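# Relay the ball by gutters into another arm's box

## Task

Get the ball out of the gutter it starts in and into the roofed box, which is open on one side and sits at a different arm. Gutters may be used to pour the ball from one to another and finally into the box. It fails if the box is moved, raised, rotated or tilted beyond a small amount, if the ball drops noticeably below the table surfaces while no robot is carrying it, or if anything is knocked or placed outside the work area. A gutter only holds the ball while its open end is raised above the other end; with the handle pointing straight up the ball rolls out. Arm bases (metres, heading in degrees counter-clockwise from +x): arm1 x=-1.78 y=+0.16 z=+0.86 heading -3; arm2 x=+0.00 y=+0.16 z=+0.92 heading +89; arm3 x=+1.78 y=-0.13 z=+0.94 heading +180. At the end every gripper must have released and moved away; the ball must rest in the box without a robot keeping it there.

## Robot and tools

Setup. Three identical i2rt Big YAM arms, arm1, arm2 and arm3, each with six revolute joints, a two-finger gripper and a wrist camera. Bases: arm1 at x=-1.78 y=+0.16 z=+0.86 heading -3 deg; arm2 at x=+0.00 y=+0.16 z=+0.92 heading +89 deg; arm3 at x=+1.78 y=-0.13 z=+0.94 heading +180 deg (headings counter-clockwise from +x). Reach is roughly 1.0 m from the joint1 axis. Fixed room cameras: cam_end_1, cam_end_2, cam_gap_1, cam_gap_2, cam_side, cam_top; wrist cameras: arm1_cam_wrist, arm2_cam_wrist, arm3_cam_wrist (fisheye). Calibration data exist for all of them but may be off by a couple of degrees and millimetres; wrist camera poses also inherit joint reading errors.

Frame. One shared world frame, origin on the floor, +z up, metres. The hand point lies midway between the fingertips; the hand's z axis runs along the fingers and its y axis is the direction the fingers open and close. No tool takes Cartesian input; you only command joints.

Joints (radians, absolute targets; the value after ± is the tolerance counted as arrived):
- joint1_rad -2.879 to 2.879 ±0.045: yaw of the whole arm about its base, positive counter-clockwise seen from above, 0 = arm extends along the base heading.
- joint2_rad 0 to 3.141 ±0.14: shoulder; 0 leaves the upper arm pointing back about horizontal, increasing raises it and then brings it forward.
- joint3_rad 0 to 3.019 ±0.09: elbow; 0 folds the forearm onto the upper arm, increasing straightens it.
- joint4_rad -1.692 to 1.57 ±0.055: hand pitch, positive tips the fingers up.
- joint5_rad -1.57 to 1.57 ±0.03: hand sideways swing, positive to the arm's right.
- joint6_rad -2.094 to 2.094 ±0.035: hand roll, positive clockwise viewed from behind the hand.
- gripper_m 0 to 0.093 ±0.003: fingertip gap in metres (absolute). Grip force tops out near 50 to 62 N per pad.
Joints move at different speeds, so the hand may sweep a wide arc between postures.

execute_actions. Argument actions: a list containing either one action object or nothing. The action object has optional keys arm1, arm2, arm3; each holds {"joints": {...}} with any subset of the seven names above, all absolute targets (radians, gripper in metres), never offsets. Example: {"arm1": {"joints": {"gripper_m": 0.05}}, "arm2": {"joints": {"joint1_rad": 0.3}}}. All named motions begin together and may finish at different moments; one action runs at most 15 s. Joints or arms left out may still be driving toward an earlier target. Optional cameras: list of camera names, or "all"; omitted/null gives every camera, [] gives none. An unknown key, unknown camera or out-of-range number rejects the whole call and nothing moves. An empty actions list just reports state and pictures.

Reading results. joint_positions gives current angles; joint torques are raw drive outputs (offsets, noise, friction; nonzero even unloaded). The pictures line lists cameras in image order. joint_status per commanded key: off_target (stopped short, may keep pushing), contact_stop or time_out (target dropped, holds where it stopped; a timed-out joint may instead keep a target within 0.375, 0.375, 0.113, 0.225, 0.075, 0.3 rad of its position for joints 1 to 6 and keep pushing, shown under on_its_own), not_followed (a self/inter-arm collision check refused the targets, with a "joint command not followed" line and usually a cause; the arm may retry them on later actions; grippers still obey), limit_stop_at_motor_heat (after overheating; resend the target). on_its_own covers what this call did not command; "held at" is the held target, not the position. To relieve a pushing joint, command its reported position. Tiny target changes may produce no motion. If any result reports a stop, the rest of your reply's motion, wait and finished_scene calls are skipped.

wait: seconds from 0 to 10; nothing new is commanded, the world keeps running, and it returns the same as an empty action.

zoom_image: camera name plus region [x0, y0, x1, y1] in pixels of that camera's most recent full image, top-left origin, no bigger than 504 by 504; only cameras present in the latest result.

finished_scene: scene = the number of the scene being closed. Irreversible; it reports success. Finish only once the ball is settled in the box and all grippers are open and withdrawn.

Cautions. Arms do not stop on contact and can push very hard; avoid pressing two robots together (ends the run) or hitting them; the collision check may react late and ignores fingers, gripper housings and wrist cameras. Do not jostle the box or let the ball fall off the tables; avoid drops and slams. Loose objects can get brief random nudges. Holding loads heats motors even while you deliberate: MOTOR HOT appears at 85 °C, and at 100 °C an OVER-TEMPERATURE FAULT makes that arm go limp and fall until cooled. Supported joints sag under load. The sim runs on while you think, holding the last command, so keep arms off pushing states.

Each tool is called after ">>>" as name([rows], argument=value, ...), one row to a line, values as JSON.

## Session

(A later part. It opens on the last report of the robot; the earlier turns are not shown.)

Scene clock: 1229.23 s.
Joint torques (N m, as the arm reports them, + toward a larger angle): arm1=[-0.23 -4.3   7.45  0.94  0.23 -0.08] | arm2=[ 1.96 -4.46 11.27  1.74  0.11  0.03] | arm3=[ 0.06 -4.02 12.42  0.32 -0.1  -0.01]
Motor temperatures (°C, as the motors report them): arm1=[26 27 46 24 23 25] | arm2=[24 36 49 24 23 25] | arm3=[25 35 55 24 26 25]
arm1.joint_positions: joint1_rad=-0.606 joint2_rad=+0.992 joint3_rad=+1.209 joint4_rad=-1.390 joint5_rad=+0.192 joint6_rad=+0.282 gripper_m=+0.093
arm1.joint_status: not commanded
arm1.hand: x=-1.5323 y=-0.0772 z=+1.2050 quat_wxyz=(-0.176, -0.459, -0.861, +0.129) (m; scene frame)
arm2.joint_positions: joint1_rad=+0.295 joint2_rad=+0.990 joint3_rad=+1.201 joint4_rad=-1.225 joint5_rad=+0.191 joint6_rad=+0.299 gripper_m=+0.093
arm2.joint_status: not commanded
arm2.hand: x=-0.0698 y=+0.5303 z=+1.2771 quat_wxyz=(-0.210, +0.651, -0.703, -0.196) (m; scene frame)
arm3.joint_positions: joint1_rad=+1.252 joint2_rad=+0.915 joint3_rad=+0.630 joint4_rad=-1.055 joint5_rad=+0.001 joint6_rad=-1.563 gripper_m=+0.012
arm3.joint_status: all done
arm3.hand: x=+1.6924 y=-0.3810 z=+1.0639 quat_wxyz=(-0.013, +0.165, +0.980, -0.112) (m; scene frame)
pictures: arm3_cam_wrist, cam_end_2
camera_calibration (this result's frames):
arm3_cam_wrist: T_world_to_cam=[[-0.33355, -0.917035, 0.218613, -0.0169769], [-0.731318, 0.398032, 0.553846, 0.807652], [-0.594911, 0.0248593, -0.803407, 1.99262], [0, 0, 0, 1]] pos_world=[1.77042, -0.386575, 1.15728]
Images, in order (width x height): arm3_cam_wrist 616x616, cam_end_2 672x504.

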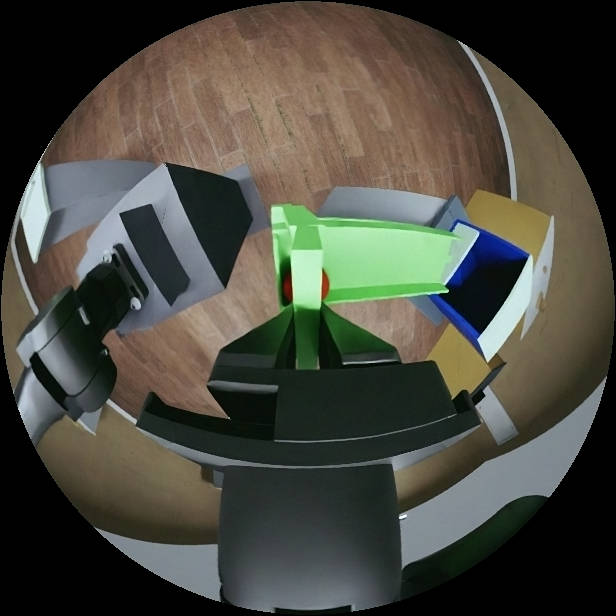

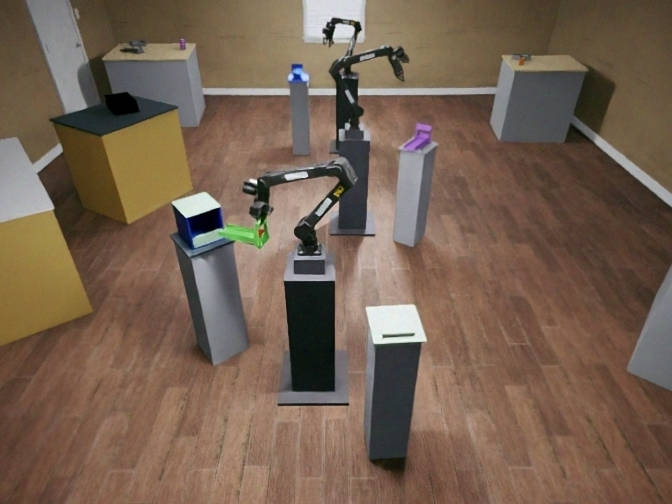

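>>> execute_actions([
  {"arm3":{"joints":{"joint1_rad":1.205,"joint3_rad":0.80}}},
], cameras=[])

>>> execute_actions([
  {"arm3":{"joints":{"joint2_rad":0.98,"joint4_rad":-1.08}}},
], cameras=["arm3_cam_wrist","cam_end_2"])

Scene clock: 1305.67 s.
Joint torques (N m, as the arm reports them, + toward a larger angle): arm1=[-0.29 -4.51  7.44  0.92  0.23 -0.08] | arm2=[ 2.01 -4.46 11.29  1.76  0.12  0.03] | arm3=[-1.   -4.91 11.86  1.09 -0.09  0.04]
Motor temperatures (°C, as the motors report them): arm1=[26 26 46 24 23 25] | arm2=[24 34 48 24 23 25] | arm3=[25 33 62 24 26 25]
arm1.joint_positions: joint1_rad=-0.606 joint2_rad=+0.992 joint3_rad=+1.209 joint4_rad=-1.390 joint5_rad=+0.192 joint6_rad=+0.282 gripper_m=+0.093
arm1.joint_status: not commanded
arm1.hand: x=-1.5323 y=-0.0772 z=+1.2050 quat_wxyz=(-0.176, -0.459, -0.861, +0.129) (m; scene frame)
arm2.joint_positions: joint1_rad=+0.295 joint2_rad=+0.990 joint3_rad=+1.201 joint4_rad=-1.225 joint5_rad=+0.191 joint6_rad=+0.299 gripper_m=+0.093
arm2.joint_status: not commanded
arm2.hand: x=-0.0698 y=+0.5303 z=+1.2771 quat_wxyz=(-0.210, +0.651, -0.703, -0.196) (m; scene frame)
arm3.joint_positions: joint1_rad=+1.214 joint2_rad=+0.915 joint3_rad=+0.750 joint4_rad=-1.062 joint5_rad=+0.001 joint6_rad=-1.563 gripper_m=+0.012
arm3.joint_status: all done
arm3.hand: x=+1.6692 y=-0.4120 z=+1.1160 quat_wxyz=(-0.025, +0.182, +0.969, -0.166) (m; scene frame)
pictures: none
No camera images: the call's "cameras" was empty. Leave "cameras" out to get every camera's image.

Scene clock: 1306.50 s.
Joint torques (N m, as the arm reports them, + toward a larger angle): arm1=[-0.36 -4.42  7.46  0.89  0.22 -0.08] | arm2=[ 2.01 -4.45 11.27  1.72  0.11  0.03] | arm3=[-0.23 -5.06 11.48  0.55 -0.12 -0.03]
Motor temperatures (°C, as the motors report them): arm1=[26 26 46 24 23 25] | arm2=[24 34 48 24 23 25] | arm3=[25 33 62 24 26 25]
arm1.joint_positions: joint1_rad=-0.606 joint2_rad=+0.992 joint3_rad=+1.209 joint4_rad=-1.390 joint5_rad=+0.192 joint6_rad=+0.282 gripper_m=+0.093
arm1.joint_status: not commanded
arm1.hand: x=-1.5323 y=-0.0772 z=+1.2050 quat_wxyz=(-0.176, -0.459, -0.861, +0.129) (m; scene frame)
arm2.joint_positions: joint1_rad=+0.295 joint2_rad=+0.990 joint3_rad=+1.201 joint4_rad=-1.225 joint5_rad=+0.191 joint6_rad=+0.299 gripper_m=+0.093
arm2.joint_status: not commanded
arm2.hand: x=-0.0698 y=+0.5303 z=+1.2771 quat_wxyz=(-0.210, +0.651, -0.703, -0.196) (m; scene frame)
arm3.joint_positions: joint1_rad=+1.214 joint2_rad=+0.990 joint3_rad=+0.750 joint4_rad=-1.076 joint5_rad=+0.001 joint6_rad=-1.563 gripper_m=+0.012
arm3.joint_status: all done
arm3.hand: x=+1.6697 y=-0.4113 z=+1.0939 quat_wxyz=(-0.017, +0.183, +0.975, -0.123) (m; scene frame)
pictures: arm3_cam_wrist, cam_end_2
camera_calibration (this result's frames):
arm3_cam_wrist: T_world_to_cam=[[-0.36623, -0.898716, 0.241214, -0.0215866], [-0.710987, 0.437495, 0.550542, 0.772469], [-0.600311, 0.030125, -0.799199, 2.01049], [0, 0, 0, 1]] pos_world=[1.74823, -0.417917, 1.18671]
Images, in order (width x height): arm3_cam_wrist 616x616, cam_end_2 672x504.

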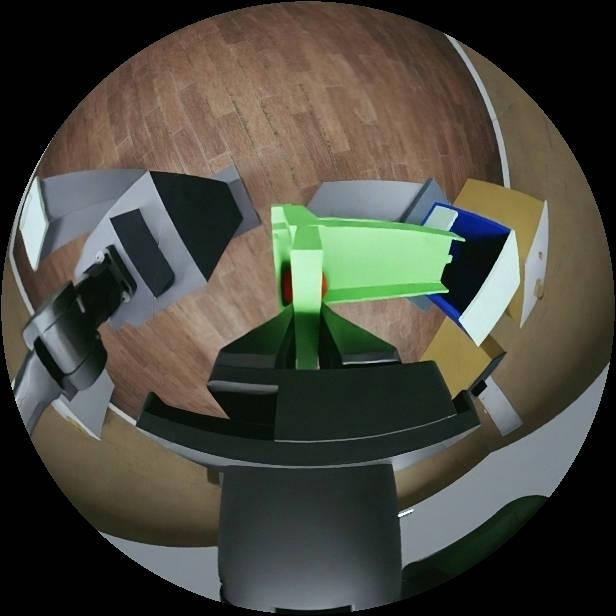

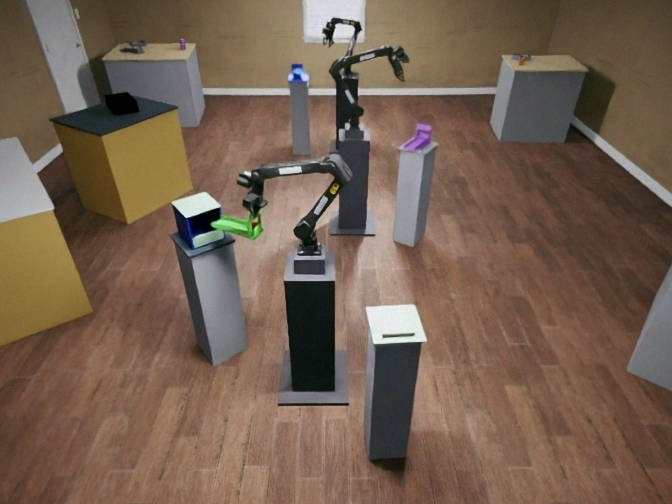

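>>> zoom_image(camera="arm3_cam_wrist", region=[390, 170, 550, 360])

>>> zoom_image(camera="cam_end_2", region=[160, 180, 280, 270])

Region (390, 170, 550, 360) of arm3_cam_wrist's 616x616 image, scaled by 2.653, with more detail than that image has; it fills the left 424 columns of this view, and the rest is white.

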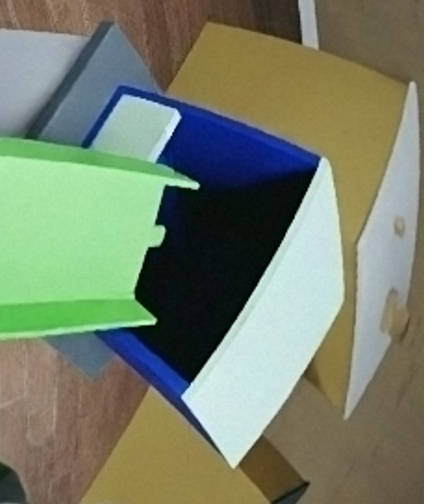

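Region (160, 180, 280, 270) of cam_end_2's 672x504 image, scaled by 4.200, with more detail than that image has; it fills the top 378 rows of this view, and the rest is white.

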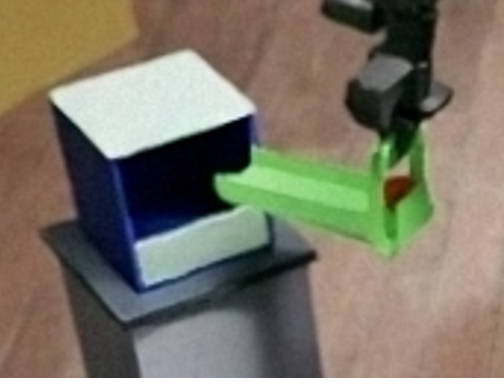

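>>> execute_actions([
  {"arm3":{"joints":{"joint2_rad":1.10,"joint3_rad":0.862,"joint4_rad":-1.012}}},
], cameras=["arm3_cam_wrist","cam_end_2"])

Scene clock: 1353.07 s.
Joint torques (N m, as the arm reports them, + toward a larger angle): arm1=[-0.27 -4.36  7.46  0.92  0.23 -0.09] | arm2=[ 1.98 -4.5  11.27  1.74  0.12  0.03] | arm3=[-0.94 -8.15 12.    0.92 -0.06 -0.02]
Motor temperatures (°C, as the motors report them): arm1=[26 26 45 24 23 25] | arm2=[24 34 48 24 23 25] | arm3=[25 32 62 24 26 25]
arm1.joint_positions: joint1_rad=-0.606 joint2_rad=+0.992 joint3_rad=+1.209 joint4_rad=-1.390 joint5_rad=+0.192 joint6_rad=+0.282 gripper_m=+0.093
arm1.joint_status: not commanded
arm1.hand: x=-1.5323 y=-0.0772 z=+1.2050 quat_wxyz=(-0.176, -0.459, -0.861, +0.129) (m; scene frame)
arm2.joint_positions: joint1_rad=+0.295 joint2_rad=+0.990 joint3_rad=+1.201 joint4_rad=-1.225 joint5_rad=+0.191 joint6_rad=+0.299 gripper_m=+0.093
arm2.joint_status: not commanded
arm2.hand: x=-0.0698 y=+0.5303 z=+1.2771 quat_wxyz=(-0.210, +0.651, -0.703, -0.196) (m; scene frame)
arm3.joint_positions: joint1_rad=+1.214 joint2_rad=+1.112 joint3_rad=+0.805 joint4_rad=-1.025 joint5_rad=+0.001 joint6_rad=-1.563 gripper_m=+0.012
arm3.joint_status: all done
arm3.hand: x=+1.6579 y=-0.4427 z=+1.0839 quat_wxyz=(-0.016, +0.184, +0.976, -0.115) (m; scene frame)
pictures: arm3_cam_wrist, cam_end_2
camera_calibration (this result's frames):
arm3_cam_wrist: T_world_to_cam=[[-0.367344, -0.902114, 0.226384, -0.0352592], [-0.714048, 0.429504, 0.552867, 0.782306], [-0.595981, 0.0414431, -0.801928, 1.99719], [0, 0, 0, 1]] pos_world=[1.73594, -0.450581, 1.17708]
Images, in order (width x height): arm3_cam_wrist 616x616, cam_end_2 672x504.

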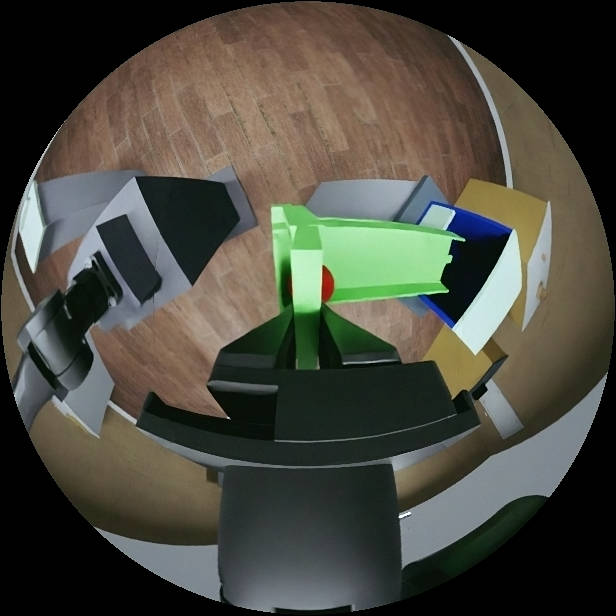

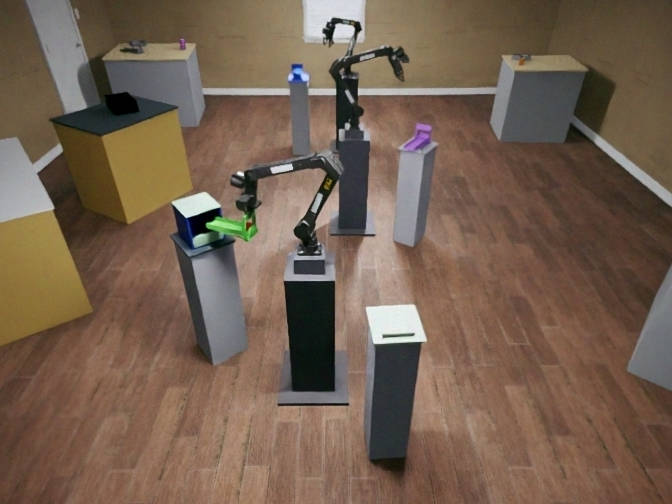

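>>> execute_actions(actions=[], cameras=["arm3_cam_wrist","cam_end_2"])

>>> zoom_image(camera="cam_end_2", region=[160, 180, 280, 270])

Scene clock: 1360.23 s.
Joint torques (N m, as the arm reports them, + toward a larger angle): arm1=[-0.22 -4.44  7.48  0.92  0.23 -0.08] | arm2=[ 2.   -4.47 11.27  1.74  0.11  0.03] | arm3=[ 0.05 -7.85 11.85  1.15 -0.09 -0.02]
Motor temperatures (°C, as the motors report them): arm1=[26 26 45 24 23 25] | arm2=[24 34 48 24 23 25] | arm3=[25 32 62 24 26 25]
arm1.joint_positions: joint1_rad=-0.606 joint2_rad=+0.992 joint3_rad=+1.209 joint4_rad=-1.390 joint5_rad=+0.192 joint6_rad=+0.282 gripper_m=+0.093
arm1.joint_status: not commanded
arm1.hand: x=-1.5323 y=-0.0772 z=+1.2050 quat_wxyz=(-0.176, -0.459, -0.861, +0.129) (m; scene frame)
arm2.joint_positions: joint1_rad=+0.295 joint2_rad=+0.990 joint3_rad=+1.201 joint4_rad=-1.225 joint5_rad=+0.191 joint6_rad=+0.299 gripper_m=+0.093
arm2.joint_status: not commanded
arm2.hand: x=-0.0698 y=+0.5303 z=+1.2771 quat_wxyz=(-0.210, +0.651, -0.703, -0.196) (m; scene frame)
arm3.joint_positions: joint1_rad=+1.214 joint2_rad=+1.112 joint3_rad=+0.805 joint4_rad=-1.025 joint5_rad=+0.001 joint6_rad=-1.563 gripper_m=+0.012
arm3.joint_status: all done
arm3.hand: x=+1.6579 y=-0.4427 z=+1.0839 quat_wxyz=(-0.016, +0.184, +0.976, -0.115) (m; scene frame)
pictures: arm3_cam_wrist, cam_end_2
camera_calibration (this result's frames):
arm3_cam_wrist: T_world_to_cam=[[-0.367344, -0.902114, 0.226384, -0.0352592], [-0.714048, 0.429504, 0.552867, 0.782306], [-0.595981, 0.0414431, -0.801928, 1.99719], [0, 0, 0, 1]] pos_world=[1.73594, -0.450581, 1.17708]
Images, in order (width x height): arm3_cam_wrist 616x616, cam_end_2 672x504.

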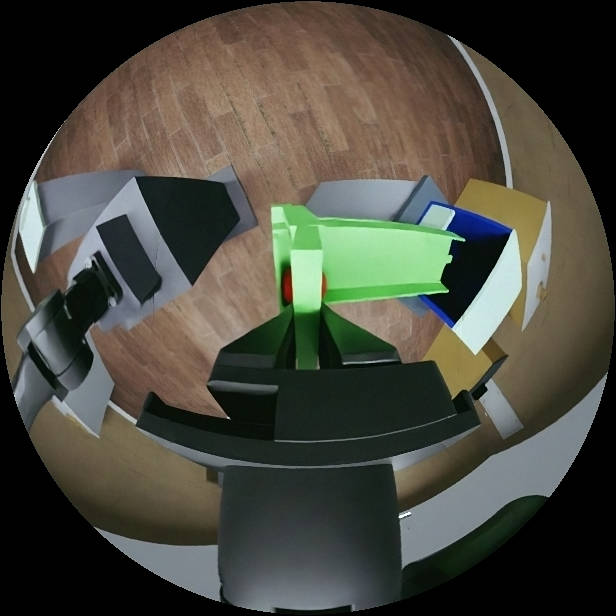

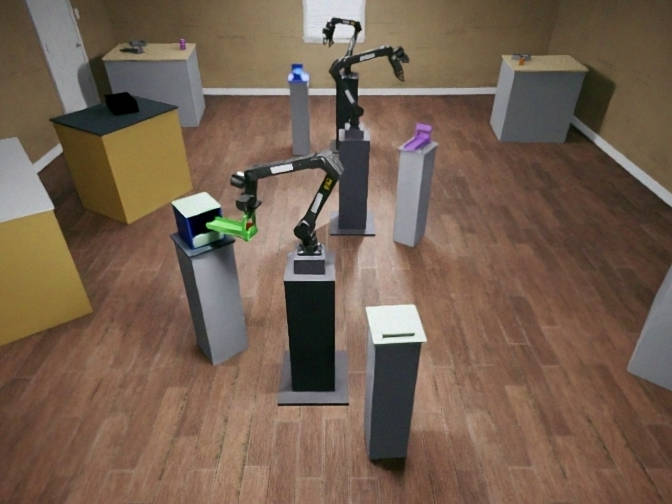

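Region (160, 180, 280, 270) of cam_end_2's 672x504 image, scaled by 4.200, with more detail than that image has; it fills the top 378 rows of this view, and the rest is white.

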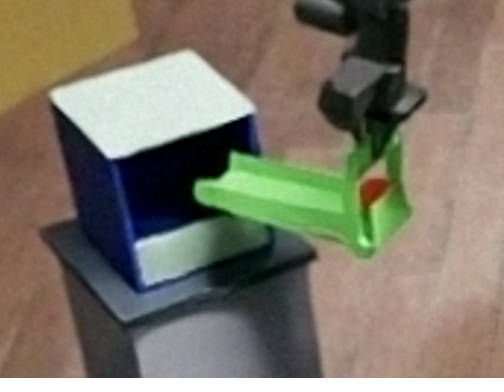

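>>> execute_actions([
  {"arm3":{"joints":{"joint2_rad":1.21,"joint3_rad":0.955,"joint4_rad":-0.98}}},
], cameras=["arm3_cam_wrist","cam_end_2"])

>>> zoom_image(camera="cam_end_2", region=[160, 180, 280, 270])

>>> zoom_image(camera="arm3_cam_wrist", region=[380, 170, 540, 360])

Scene clock: 1372.07 s.
Joint torques (N m, as the arm reports them, + toward a larger angle): arm1=[-0.3  -4.33  7.45  0.93  0.23 -0.08] | arm2=[ 1.98 -4.4  11.26  1.75  0.12  0.02] | arm3=[-1.92 -8.82 11.57  1.12 -0.08  0.02]
Motor temperatures (°C, as the motors report them): arm1=[26 25 45 24 23 25] | arm2=[24 33 48 24 23 25] | arm3=[25 32 63 24 26 25]
arm1.joint_positions: joint1_rad=-0.606 joint2_rad=+0.992 joint3_rad=+1.209 joint4_rad=-1.390 joint5_rad=+0.192 joint6_rad=+0.282 gripper_m=+0.093
arm1.joint_status: not commanded
arm1.hand: x=-1.5323 y=-0.0772 z=+1.2050 quat_wxyz=(-0.176, -0.459, -0.861, +0.129) (m; scene frame)
arm2.joint_positions: joint1_rad=+0.295 joint2_rad=+0.990 joint3_rad=+1.201 joint4_rad=-1.225 joint5_rad=+0.191 joint6_rad=+0.299 gripper_m=+0.093
arm2.joint_status: not commanded
arm2.hand: x=-0.0698 y=+0.5303 z=+1.2771 quat_wxyz=(-0.210, +0.651, -0.703, -0.196) (m; scene frame)
arm3.joint_positions: joint1_rad=+1.214 joint2_rad=+1.217 joint3_rad=+0.900 joint4_rad=-0.991 joint5_rad=+0.001 joint6_rad=-1.563 gripper_m=+0.012
arm3.joint_status: all done
arm3.hand: x=+1.6423 y=-0.4837 z=+1.0904 quat_wxyz=(-0.018, +0.183, +0.975, -0.127) (m; scene frame)
pictures: arm3_cam_wrist, cam_end_2
camera_calibration (this result's frames):
arm3_cam_wrist: T_world_to_cam=[[-0.365614, -0.896848, 0.248978, -0.104417], [-0.709384, 0.441676, 0.54927, 0.787316], [-0.602579, 0.0241992, -0.797692, 1.99264], [0, 0, 0, 1]] pos_world=[1.72105, -0.489605, 1.18306]
Images, in order (width x height): arm3_cam_wrist 616x616, cam_end_2 672x504.

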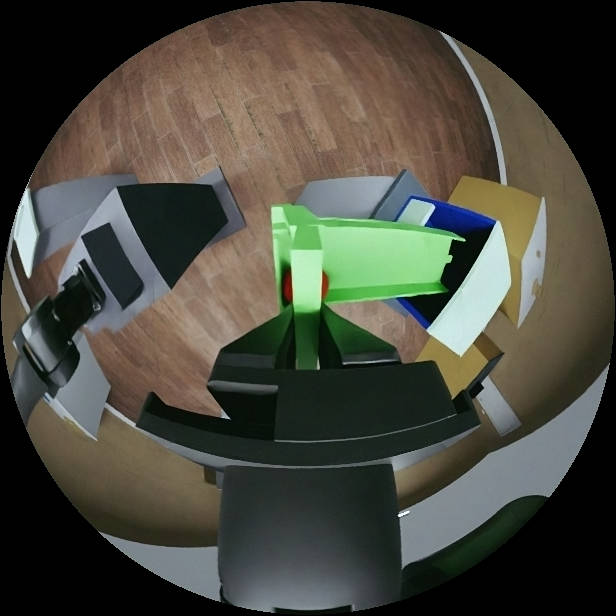

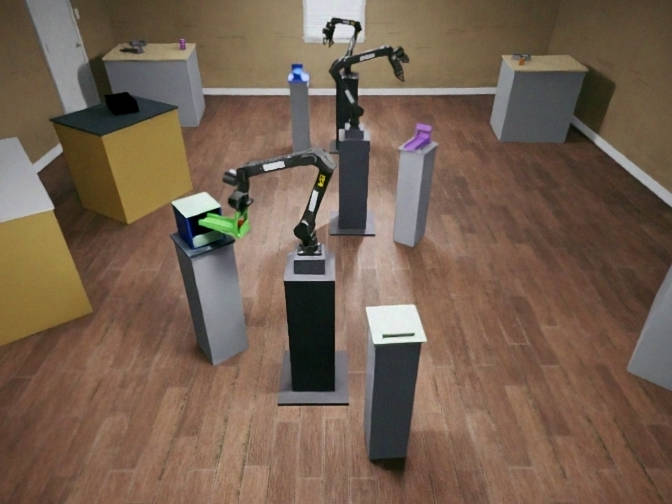

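Region (160, 180, 280, 270) of cam_end_2's 672x504 image, scaled by 4.200, with more detail than that image has; it fills the top 378 rows of this view, and the rest is white.

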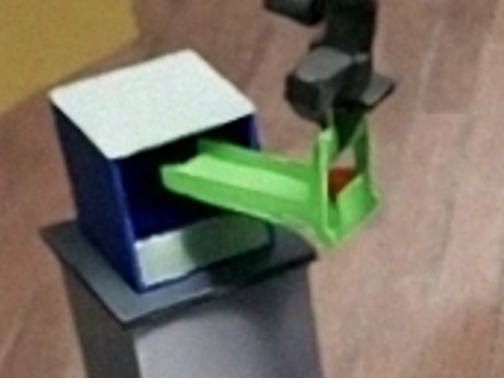

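Region (380, 170, 540, 360) of arm3_cam_wrist's 616x616 image, scaled by 2.653, with more detail than that image has; it fills the left 424 columns of this view, and the rest is white.

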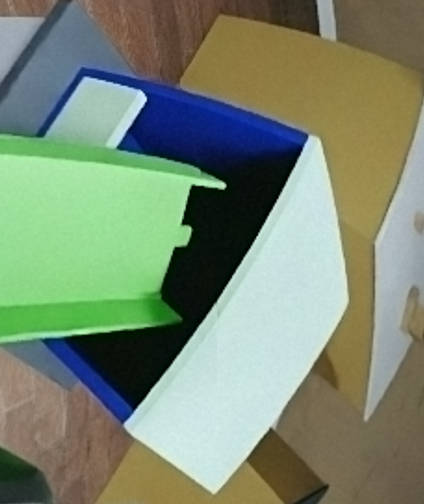

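>>> execute_actions([
  {"arm3":{"joints":{"joint2_rad":1.318,"joint3_rad":1.05,"joint4_rad":-0.975}}},
], cameras=["arm3_cam_wrist","cam_end_2"])

>>> zoom_image(camera="cam_end_2", region=[160, 180, 280, 270])

>>> zoom_image(camera="arm3_cam_wrist", region=[360, 170, 520, 360])

Scene clock: 1391.03 s.
Joint torques (N m, as the arm reports them, + toward a larger angle): arm1=[-0.17 -4.43  7.45  0.91  0.23 -0.08] | arm2=[ 2.01 -4.53 11.27  1.73  0.11  0.03] | arm3=[ -0.53 -10.53  11.67   1.04  -0.15  -0.02]
Motor temperatures (°C, as the motors report them): arm1=[26 25 45 24 23 25] | arm2=[24 33 48 24 23 25] | arm3=[25 32 63 24 26 25]
arm1.joint_positions: joint1_rad=-0.606 joint2_rad=+0.992 joint3_rad=+1.209 joint4_rad=-1.390 joint5_rad=+0.192 joint6_rad=+0.282 gripper_m=+0.093
arm1.joint_status: not commanded
arm1.hand: x=-1.5323 y=-0.0772 z=+1.2050 quat_wxyz=(-0.176, -0.459, -0.861, +0.129) (m; scene frame)
arm2.joint_positions: joint1_rad=+0.295 joint2_rad=+0.990 joint3_rad=+1.201 joint4_rad=-1.225 joint5_rad=+0.191 joint6_rad=+0.299 gripper_m=+0.093
arm2.joint_status: not commanded
arm2.hand: x=-0.0698 y=+0.5303 z=+1.2771 quat_wxyz=(-0.210, +0.651, -0.703, -0.196) (m; scene frame)
arm3.joint_positions: joint1_rad=+1.214 joint2_rad=+1.327 joint3_rad=+0.993 joint4_rad=-0.985 joint5_rad=+0.001 joint6_rad=-1.563 gripper_m=+0.012
arm3.joint_status: all done
arm3.hand: x=+1.6290 y=-0.5186 z=+1.0888 quat_wxyz=(-0.017, +0.183, +0.975, -0.122) (m; scene frame)
pictures: arm3_cam_wrist, cam_end_2
camera_calibration (this result's frames):
arm3_cam_wrist: T_world_to_cam=[[-0.366431, -0.899326, 0.238623, -0.128799], [-0.711522, 0.436099, 0.550958, 0.792971], [-0.599554, 0.0321028, -0.79969, 1.98558], [0, 0, 0, 1]] pos_world=[1.70748, -0.525388, 1.18169]
Images, in order (width x height): arm3_cam_wrist 616x616, cam_end_2 672x504.

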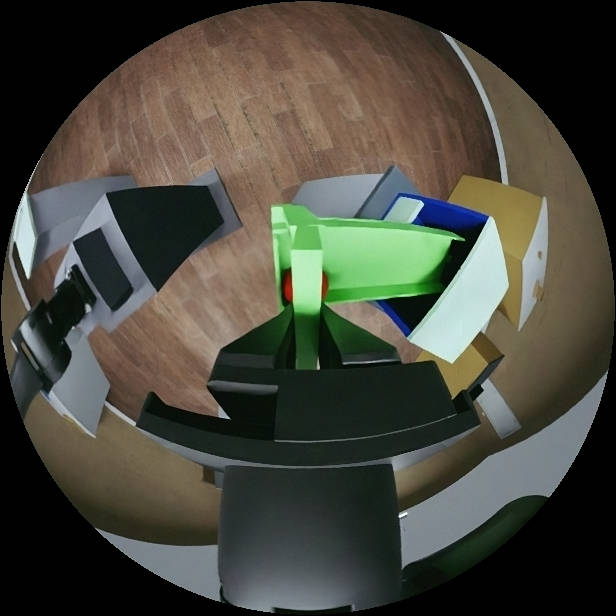

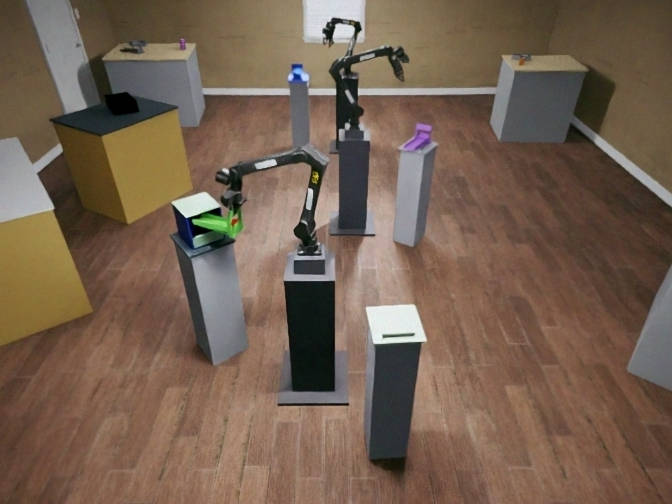

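Region (160, 180, 280, 270) of cam_end_2's 672x504 image, scaled by 4.200, with more detail than that image has; it fills the top 378 rows of this view, and the rest is white.

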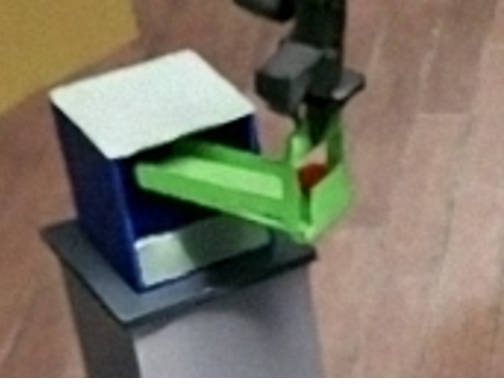

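Region (360, 170, 520, 360) of arm3_cam_wrist's 616x616 image, scaled by 2.653, with more detail than that image has; it fills the left 424 columns of this view, and the rest is white.

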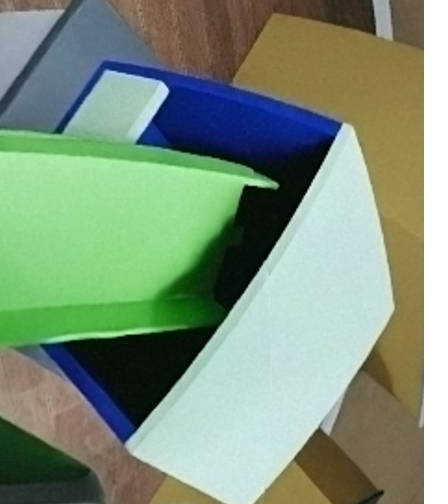

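>>> execute_actions([
  {"arm3":{"joints":{"joint2_rad":1.348,"joint3_rad":1.115,"joint4_rad":-1.092}}},
], cameras=["arm3_cam_wrist","cam_end_2"])

>>> zoom_image(camera="cam_end_2", region=[160, 180, 280, 270])

Scene clock: 1409.60 s.
Joint torques (N m, as the arm reports them, + toward a larger angle): arm1=[-0.3  -4.41  7.44  0.95  0.22 -0.08] | arm2=[ 1.98 -4.46 11.26  1.75  0.11  0.03] | arm3=[  0.05 -11.79  12.06   0.28  -0.07  -0.08]
Motor temperatures (°C, as the motors report them): arm1=[26 25 45 24 23 25] | arm2=[24 33 48 24 23 25] | arm3=[25 32 63 24 26 25]
arm1.joint_positions: joint1_rad=-0.606 joint2_rad=+0.992 joint3_rad=+1.209 joint4_rad=-1.390 joint5_rad=+0.192 joint6_rad=+0.282 gripper_m=+0.093
arm1.joint_status: not commanded
arm1.hand: x=-1.5323 y=-0.0772 z=+1.2050 quat_wxyz=(-0.176, -0.459, -0.861, +0.129) (m; scene frame)
arm2.joint_positions: joint1_rad=+0.295 joint2_rad=+0.990 joint3_rad=+1.201 joint4_rad=-1.225 joint5_rad=+0.191 joint6_rad=+0.299 gripper_m=+0.093
arm2.joint_status: not commanded
arm2.hand: x=-0.0698 y=+0.5303 z=+1.2771 quat_wxyz=(-0.210, +0.651, -0.703, -0.196) (m; scene frame)
arm3.joint_positions: joint1_rad=+1.214 joint2_rad=+1.350 joint3_rad=+1.054 joint4_rad=-1.086 joint5_rad=+0.001 joint6_rad=-1.563 gripper_m=+0.012
arm3.joint_status: all done
arm3.hand: x=+1.6296 y=-0.5169 z=+1.0996 quat_wxyz=(-0.011, +0.184, +0.979, -0.091) (m; scene frame)
pictures: arm3_cam_wrist, cam_end_2
camera_calibration (this result's frames):
arm3_cam_wrist: T_world_to_cam=[[-0.370441, -0.911819, 0.177087, -0.0619157], [-0.724226, 0.402911, 0.559607, 0.780663], [-0.58161, 0.0790506, -0.809618, 2.00044], [0, 0, 0, 1]] pos_world=[1.70592, -0.52913, 1.1937]
Images, in order (width x height): arm3_cam_wrist 616x616, cam_end_2 672x504.

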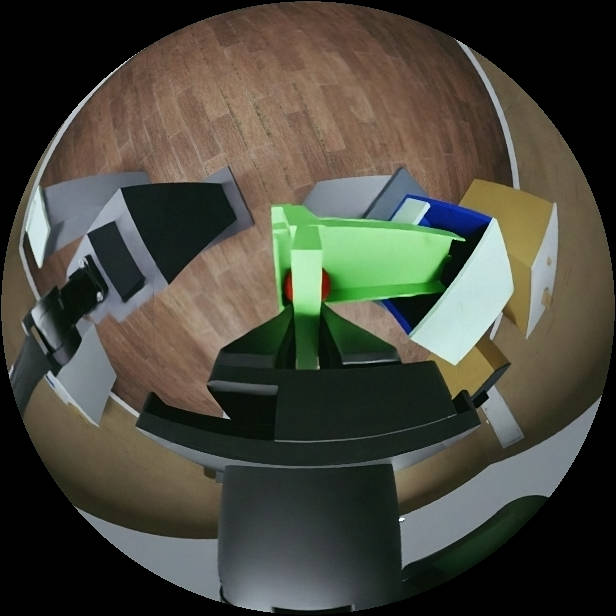

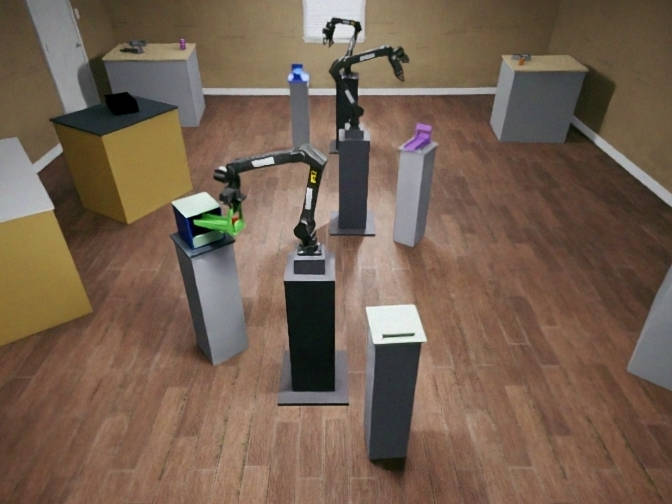

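Region (160, 180, 280, 270) of cam_end_2's 672x504 image, scaled by 4.200, with more detail than that image has; it fills the top 378 rows of this view, and the rest is white.

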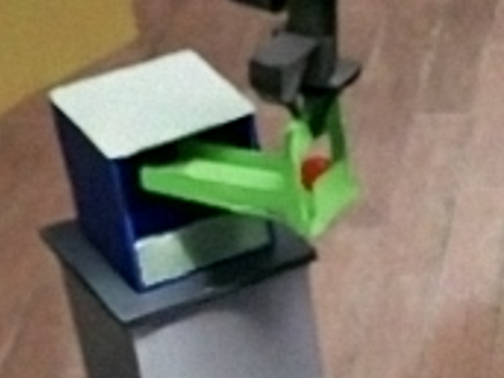

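>>> execute_actions([
  {"arm3":{"joints":{"joint4_rad":-1.175}}},
], cameras=[])

>>> wait(seconds=1.5)

>>> zoom_image(camera="cam_end_2", region=[160, 180, 280, 270])

Scene clock: 1418.67 s.
Joint torques (N m, as the arm reports them, + toward a larger angle): arm1=[-0.31 -4.38  7.43  0.92  0.22 -0.07] | arm2=[ 2.02 -4.48 11.26  1.76  0.12  0.03] | arm3=[ -1.56 -10.74  12.03   0.11  -0.14  -0.1 ]
Motor temperatures (°C, as the motors report them): arm1=[26 25 45 24 23 25] | arm2=[24 33 48 24 23 25] | arm3=[25 32 64 24 26 25]
arm1.joint_positions: joint1_rad=-0.606 joint2_rad=+0.992 joint3_rad=+1.209 joint4_rad=-1.390 joint5_rad=+0.192 joint6_rad=+0.282 gripper_m=+0.093
arm1.joint_status: not commanded
arm1.hand: x=-1.5323 y=-0.0772 z=+1.2050 quat_wxyz=(-0.176, -0.459, -0.861, +0.129) (m; scene frame)
arm2.joint_positions: joint1_rad=+0.295 joint2_rad=+0.990 joint3_rad=+1.201 joint4_rad=-1.225 joint5_rad=+0.191 joint6_rad=+0.299 gripper_m=+0.093
arm2.joint_status: not commanded
arm2.hand: x=-0.0698 y=+0.5303 z=+1.2771 quat_wxyz=(-0.210, +0.651, -0.703, -0.196) (m; scene frame)
arm3.joint_positions: joint1_rad=+1.214 joint2_rad=+1.350 joint3_rad=+1.054 joint4_rad=-1.168 joint5_rad=+0.001 joint6_rad=-1.563 gripper_m=+0.012
arm3.joint_status: all done
arm3.hand: x=+1.6366 y=-0.4983 z=+1.0968 quat_wxyz=(-0.004, +0.184, +0.982, -0.051) (m; scene frame)
pictures: none
No camera images: the call's "cameras" was empty. Leave "cameras" out to get every camera's image.

Scene clock: 1420.17 s.
Joint torques (N m, as the arm reports them, + toward a larger angle): arm1=[-0.33 -4.36  7.42  0.92  0.22 -0.09] | arm2=[ 2.   -4.46 11.28  1.74  0.11  0.03] | arm3=[ -1.33 -11.13  12.18   0.13  -0.08  -0.01]
Motor temperatures (°C, as the motors report them): arm1=[26 25 45 24 23 25] | arm2=[24 33 48 24 23 25] | arm3=[25 32 64 24 26 25]
arm1.joint_positions: joint1_rad=-0.606 joint2_rad=+0.992 joint3_rad=+1.209 joint4_rad=-1.390 joint5_rad=+0.192 joint6_rad=+0.282 gripper_m=+0.093
arm1.joint_status: not commanded
arm1.hand: x=-1.5323 y=-0.0772 z=+1.2050 quat_wxyz=(-0.176, -0.459, -0.861, +0.129) (m; scene frame)
arm2.joint_positions: joint1_rad=+0.295 joint2_rad=+0.990 joint3_rad=+1.201 joint4_rad=-1.225 joint5_rad=+0.191 joint6_rad=+0.299 gripper_m=+0.093
arm2.joint_status: not commanded
arm2.hand: x=-0.0698 y=+0.5303 z=+1.2771 quat_wxyz=(-0.210, +0.651, -0.703, -0.196) (m; scene frame)
arm3.joint_positions: joint1_rad=+1.214 joint2_rad=+1.350 joint3_rad=+1.054 joint4_rad=-1.168 joint5_rad=+0.001 joint6_rad=-1.563 gripper_m=+0.012
arm3.joint_status: all done
arm3.hand: x=+1.6366 y=-0.4983 z=+1.0968 quat_wxyz=(-0.004, +0.184, +0.982, -0.051) (m; scene frame)
wait: 1.50 s; at rest by 0.27 s
pictures: arm1_cam_wrist, arm2_cam_wrist, arm3_cam_wrist, cam_end_1, cam_end_2, cam_gap_1, cam_gap_2, cam_side, cam_top
camera_calibration (this result's frames):
arm1_cam_wrist: T_world_to_cam=[[-0.835053, -0.545431, 0.0720519, -1.41041], [-0.527851, 0.831201, 0.174581, -0.948159], [-0.155112, 0.107752, -0.982003, 1.0826], [0, 0, 0, 1]] pos_world=[-1.51033, -0.0978237, 1.33027]
arm2_cam_wrist: T_world_to_cam=[[0.997513, -0.069395, -0.01231, 0.122636], [-0.0689741, -0.99711, 0.0318311, 0.490541], [-0.0144834, -0.0309029, -0.999417, 1.41669], [0, 0, 0, 1]] pos_world=[-0.0679783, 0.541414, 1.40176]
arm3_cam_wrist: T_world_to_cam=[[-0.373569, -0.922594, 0.096266, 0.0465283], [-0.740911, 0.359215, 0.567464, 0.77681], [-0.558119, 0.140663, -0.817751, 2.00198], [0, 0, 0, 1]] pos_world=[1.71027, -0.517719, 1.19184]
Images, in order (width x height): arm1_cam_wrist 616x616, arm2_cam_wrist 616x616, arm3_cam_wrist 616x616, cam_end_1 672x504, cam_end_2 672x504, cam_gap_1 672x504, cam_gap_2 672x504, cam_side 672x504, cam_top 672x504.

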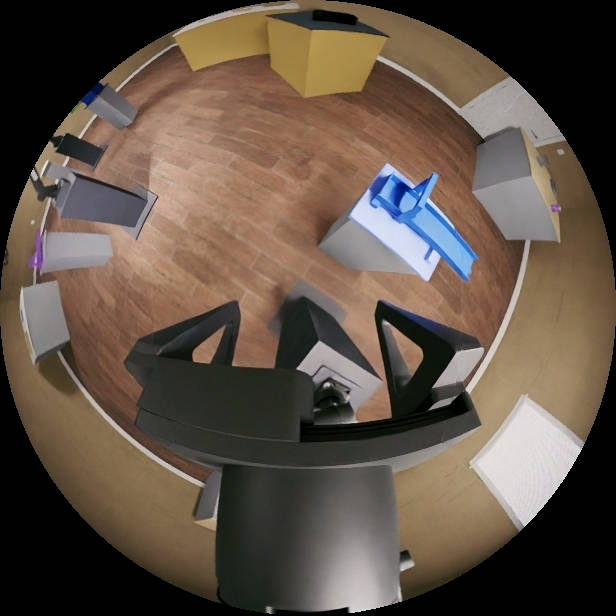

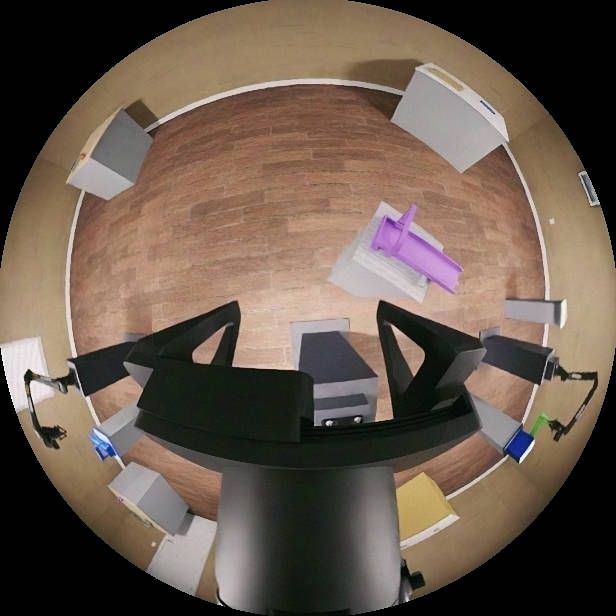

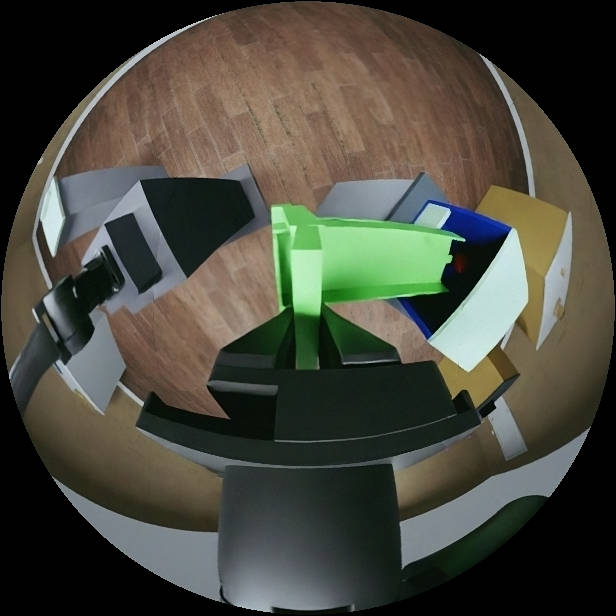

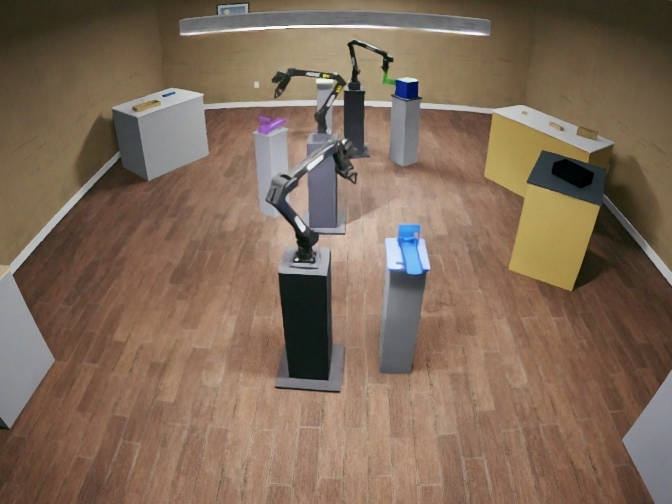

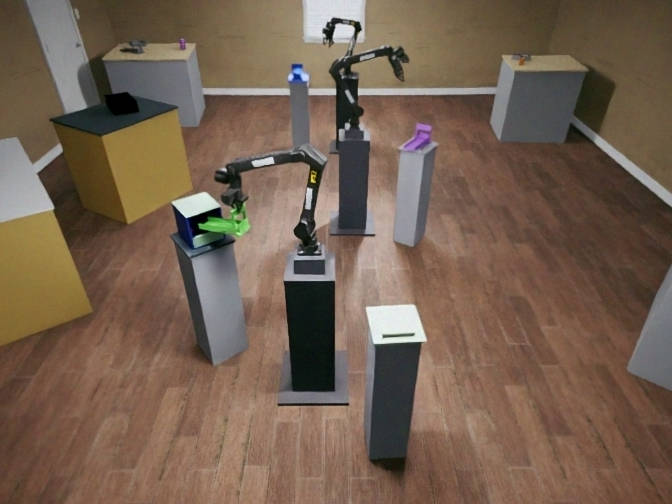

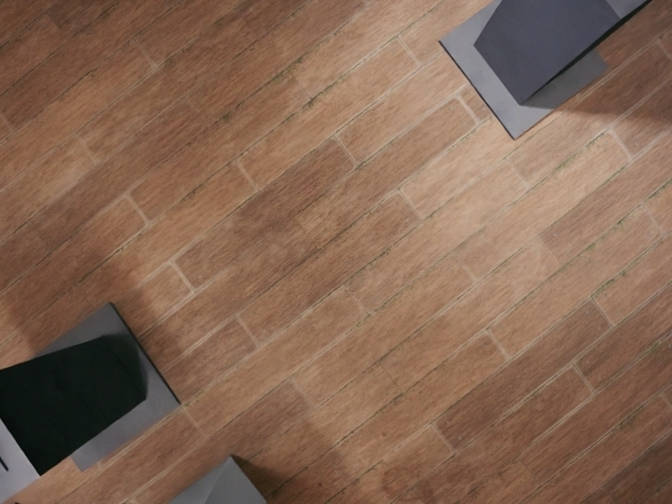

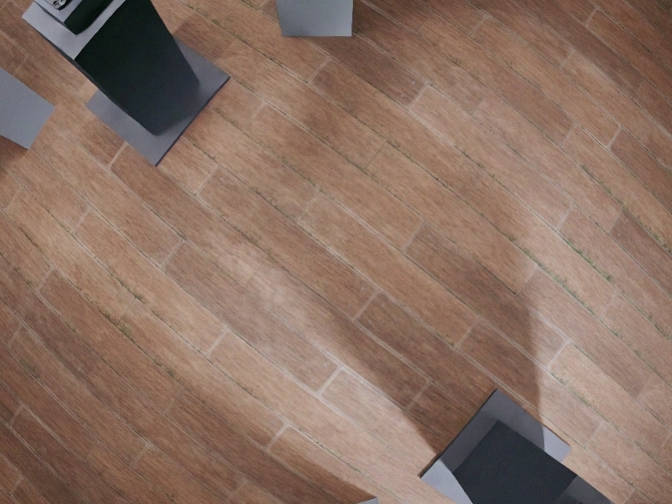

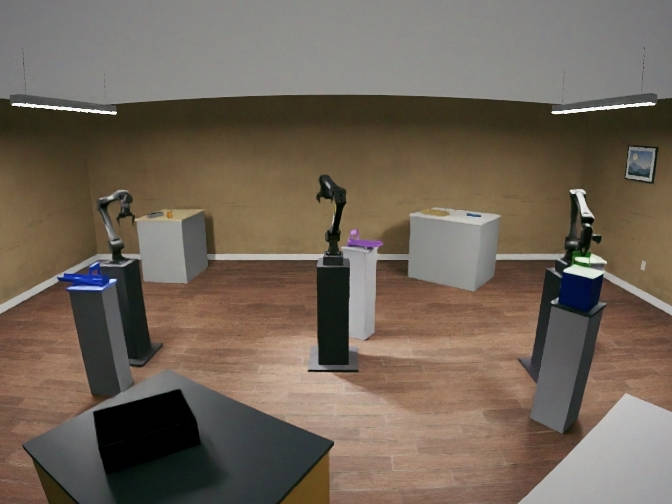

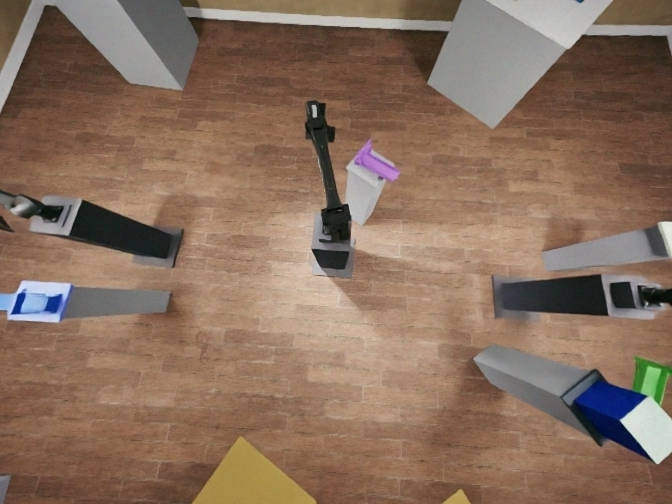

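Region (160, 180, 280, 270) of cam_end_2's 672x504 image, scaled by 4.200, with more detail than that image has; it fills the top 378 rows of this view, and the rest is white.

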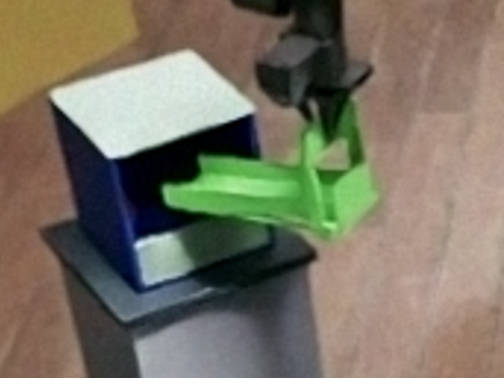

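>>> execute_actions(actions=[], cameras=["arm3_cam_wrist","cam_top","cam_end_2"])

Scene clock: 1440.50 s.
Joint torques (N m, as the arm reports them, + toward a larger angle): arm1=[-0.29 -4.48  7.49  0.9   0.24 -0.08] | arm2=[ 2.01 -4.4  11.27  1.74  0.11  0.03] | arm3=[  0.21 -10.72  11.98   0.36  -0.07   0.01]
Motor temperatures (°C, as the motors report them): arm1=[26 25 45 24 23 25] | arm2=[24 32 48 24 23 25] | arm3=[25 32 64 24 26 25]
arm1.joint_positions: joint1_rad=-0.606 joint2_rad=+0.992 joint3_rad=+1.209 joint4_rad=-1.390 joint5_rad=+0.192 joint6_rad=+0.282 gripper_m=+0.093
arm1.joint_status: not commanded
arm1.hand: x=-1.5323 y=-0.0772 z=+1.2050 quat_wxyz=(-0.176, -0.459, -0.861, +0.129) (m; scene frame)
arm2.joint_positions: joint1_rad=+0.295 joint2_rad=+0.990 joint3_rad=+1.201 joint4_rad=-1.225 joint5_rad=+0.191 joint6_rad=+0.299 gripper_m=+0.093
arm2.joint_status: not commanded
arm2.hand: x=-0.0698 y=+0.5303 z=+1.2771 quat_wxyz=(-0.210, +0.651, -0.703, -0.196) (m; scene frame)
arm3.joint_positions: joint1_rad=+1.214 joint2_rad=+1.350 joint3_rad=+1.054 joint4_rad=-1.168 joint5_rad=+0.001 joint6_rad=-1.563 gripper_m=+0.012
arm3.joint_status: all done
arm3.hand: x=+1.6366 y=-0.4983 z=+1.0968 quat_wxyz=(-0.004, +0.184, +0.982, -0.051) (m; scene frame)
pictures: arm3_cam_wrist, cam_end_2, cam_top
camera_calibration (this result's frames):
arm3_cam_wrist: T_world_to_cam=[[-0.373569, -0.922594, 0.096266, 0.0465283], [-0.740911, 0.359215, 0.567464, 0.77681], [-0.558119, 0.140663, -0.817751, 2.00198], [0, 0, 0, 1]] pos_world=[1.71027, -0.517719, 1.19184]
Images, in order (width x height): arm3_cam_wrist 616x616, cam_end_2 672x504, cam_top 672x504.

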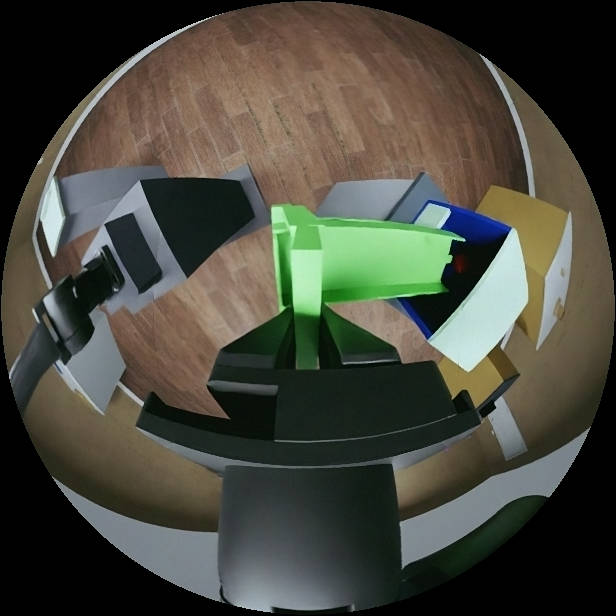

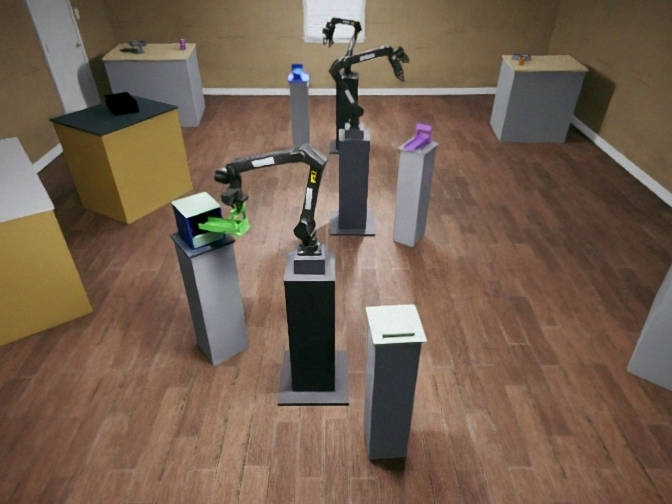

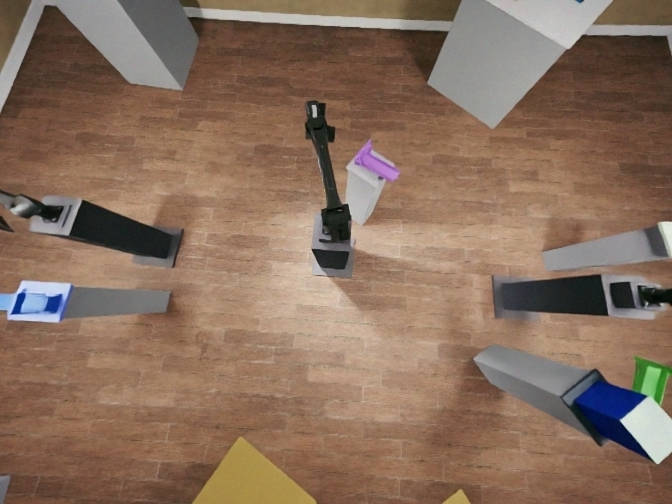

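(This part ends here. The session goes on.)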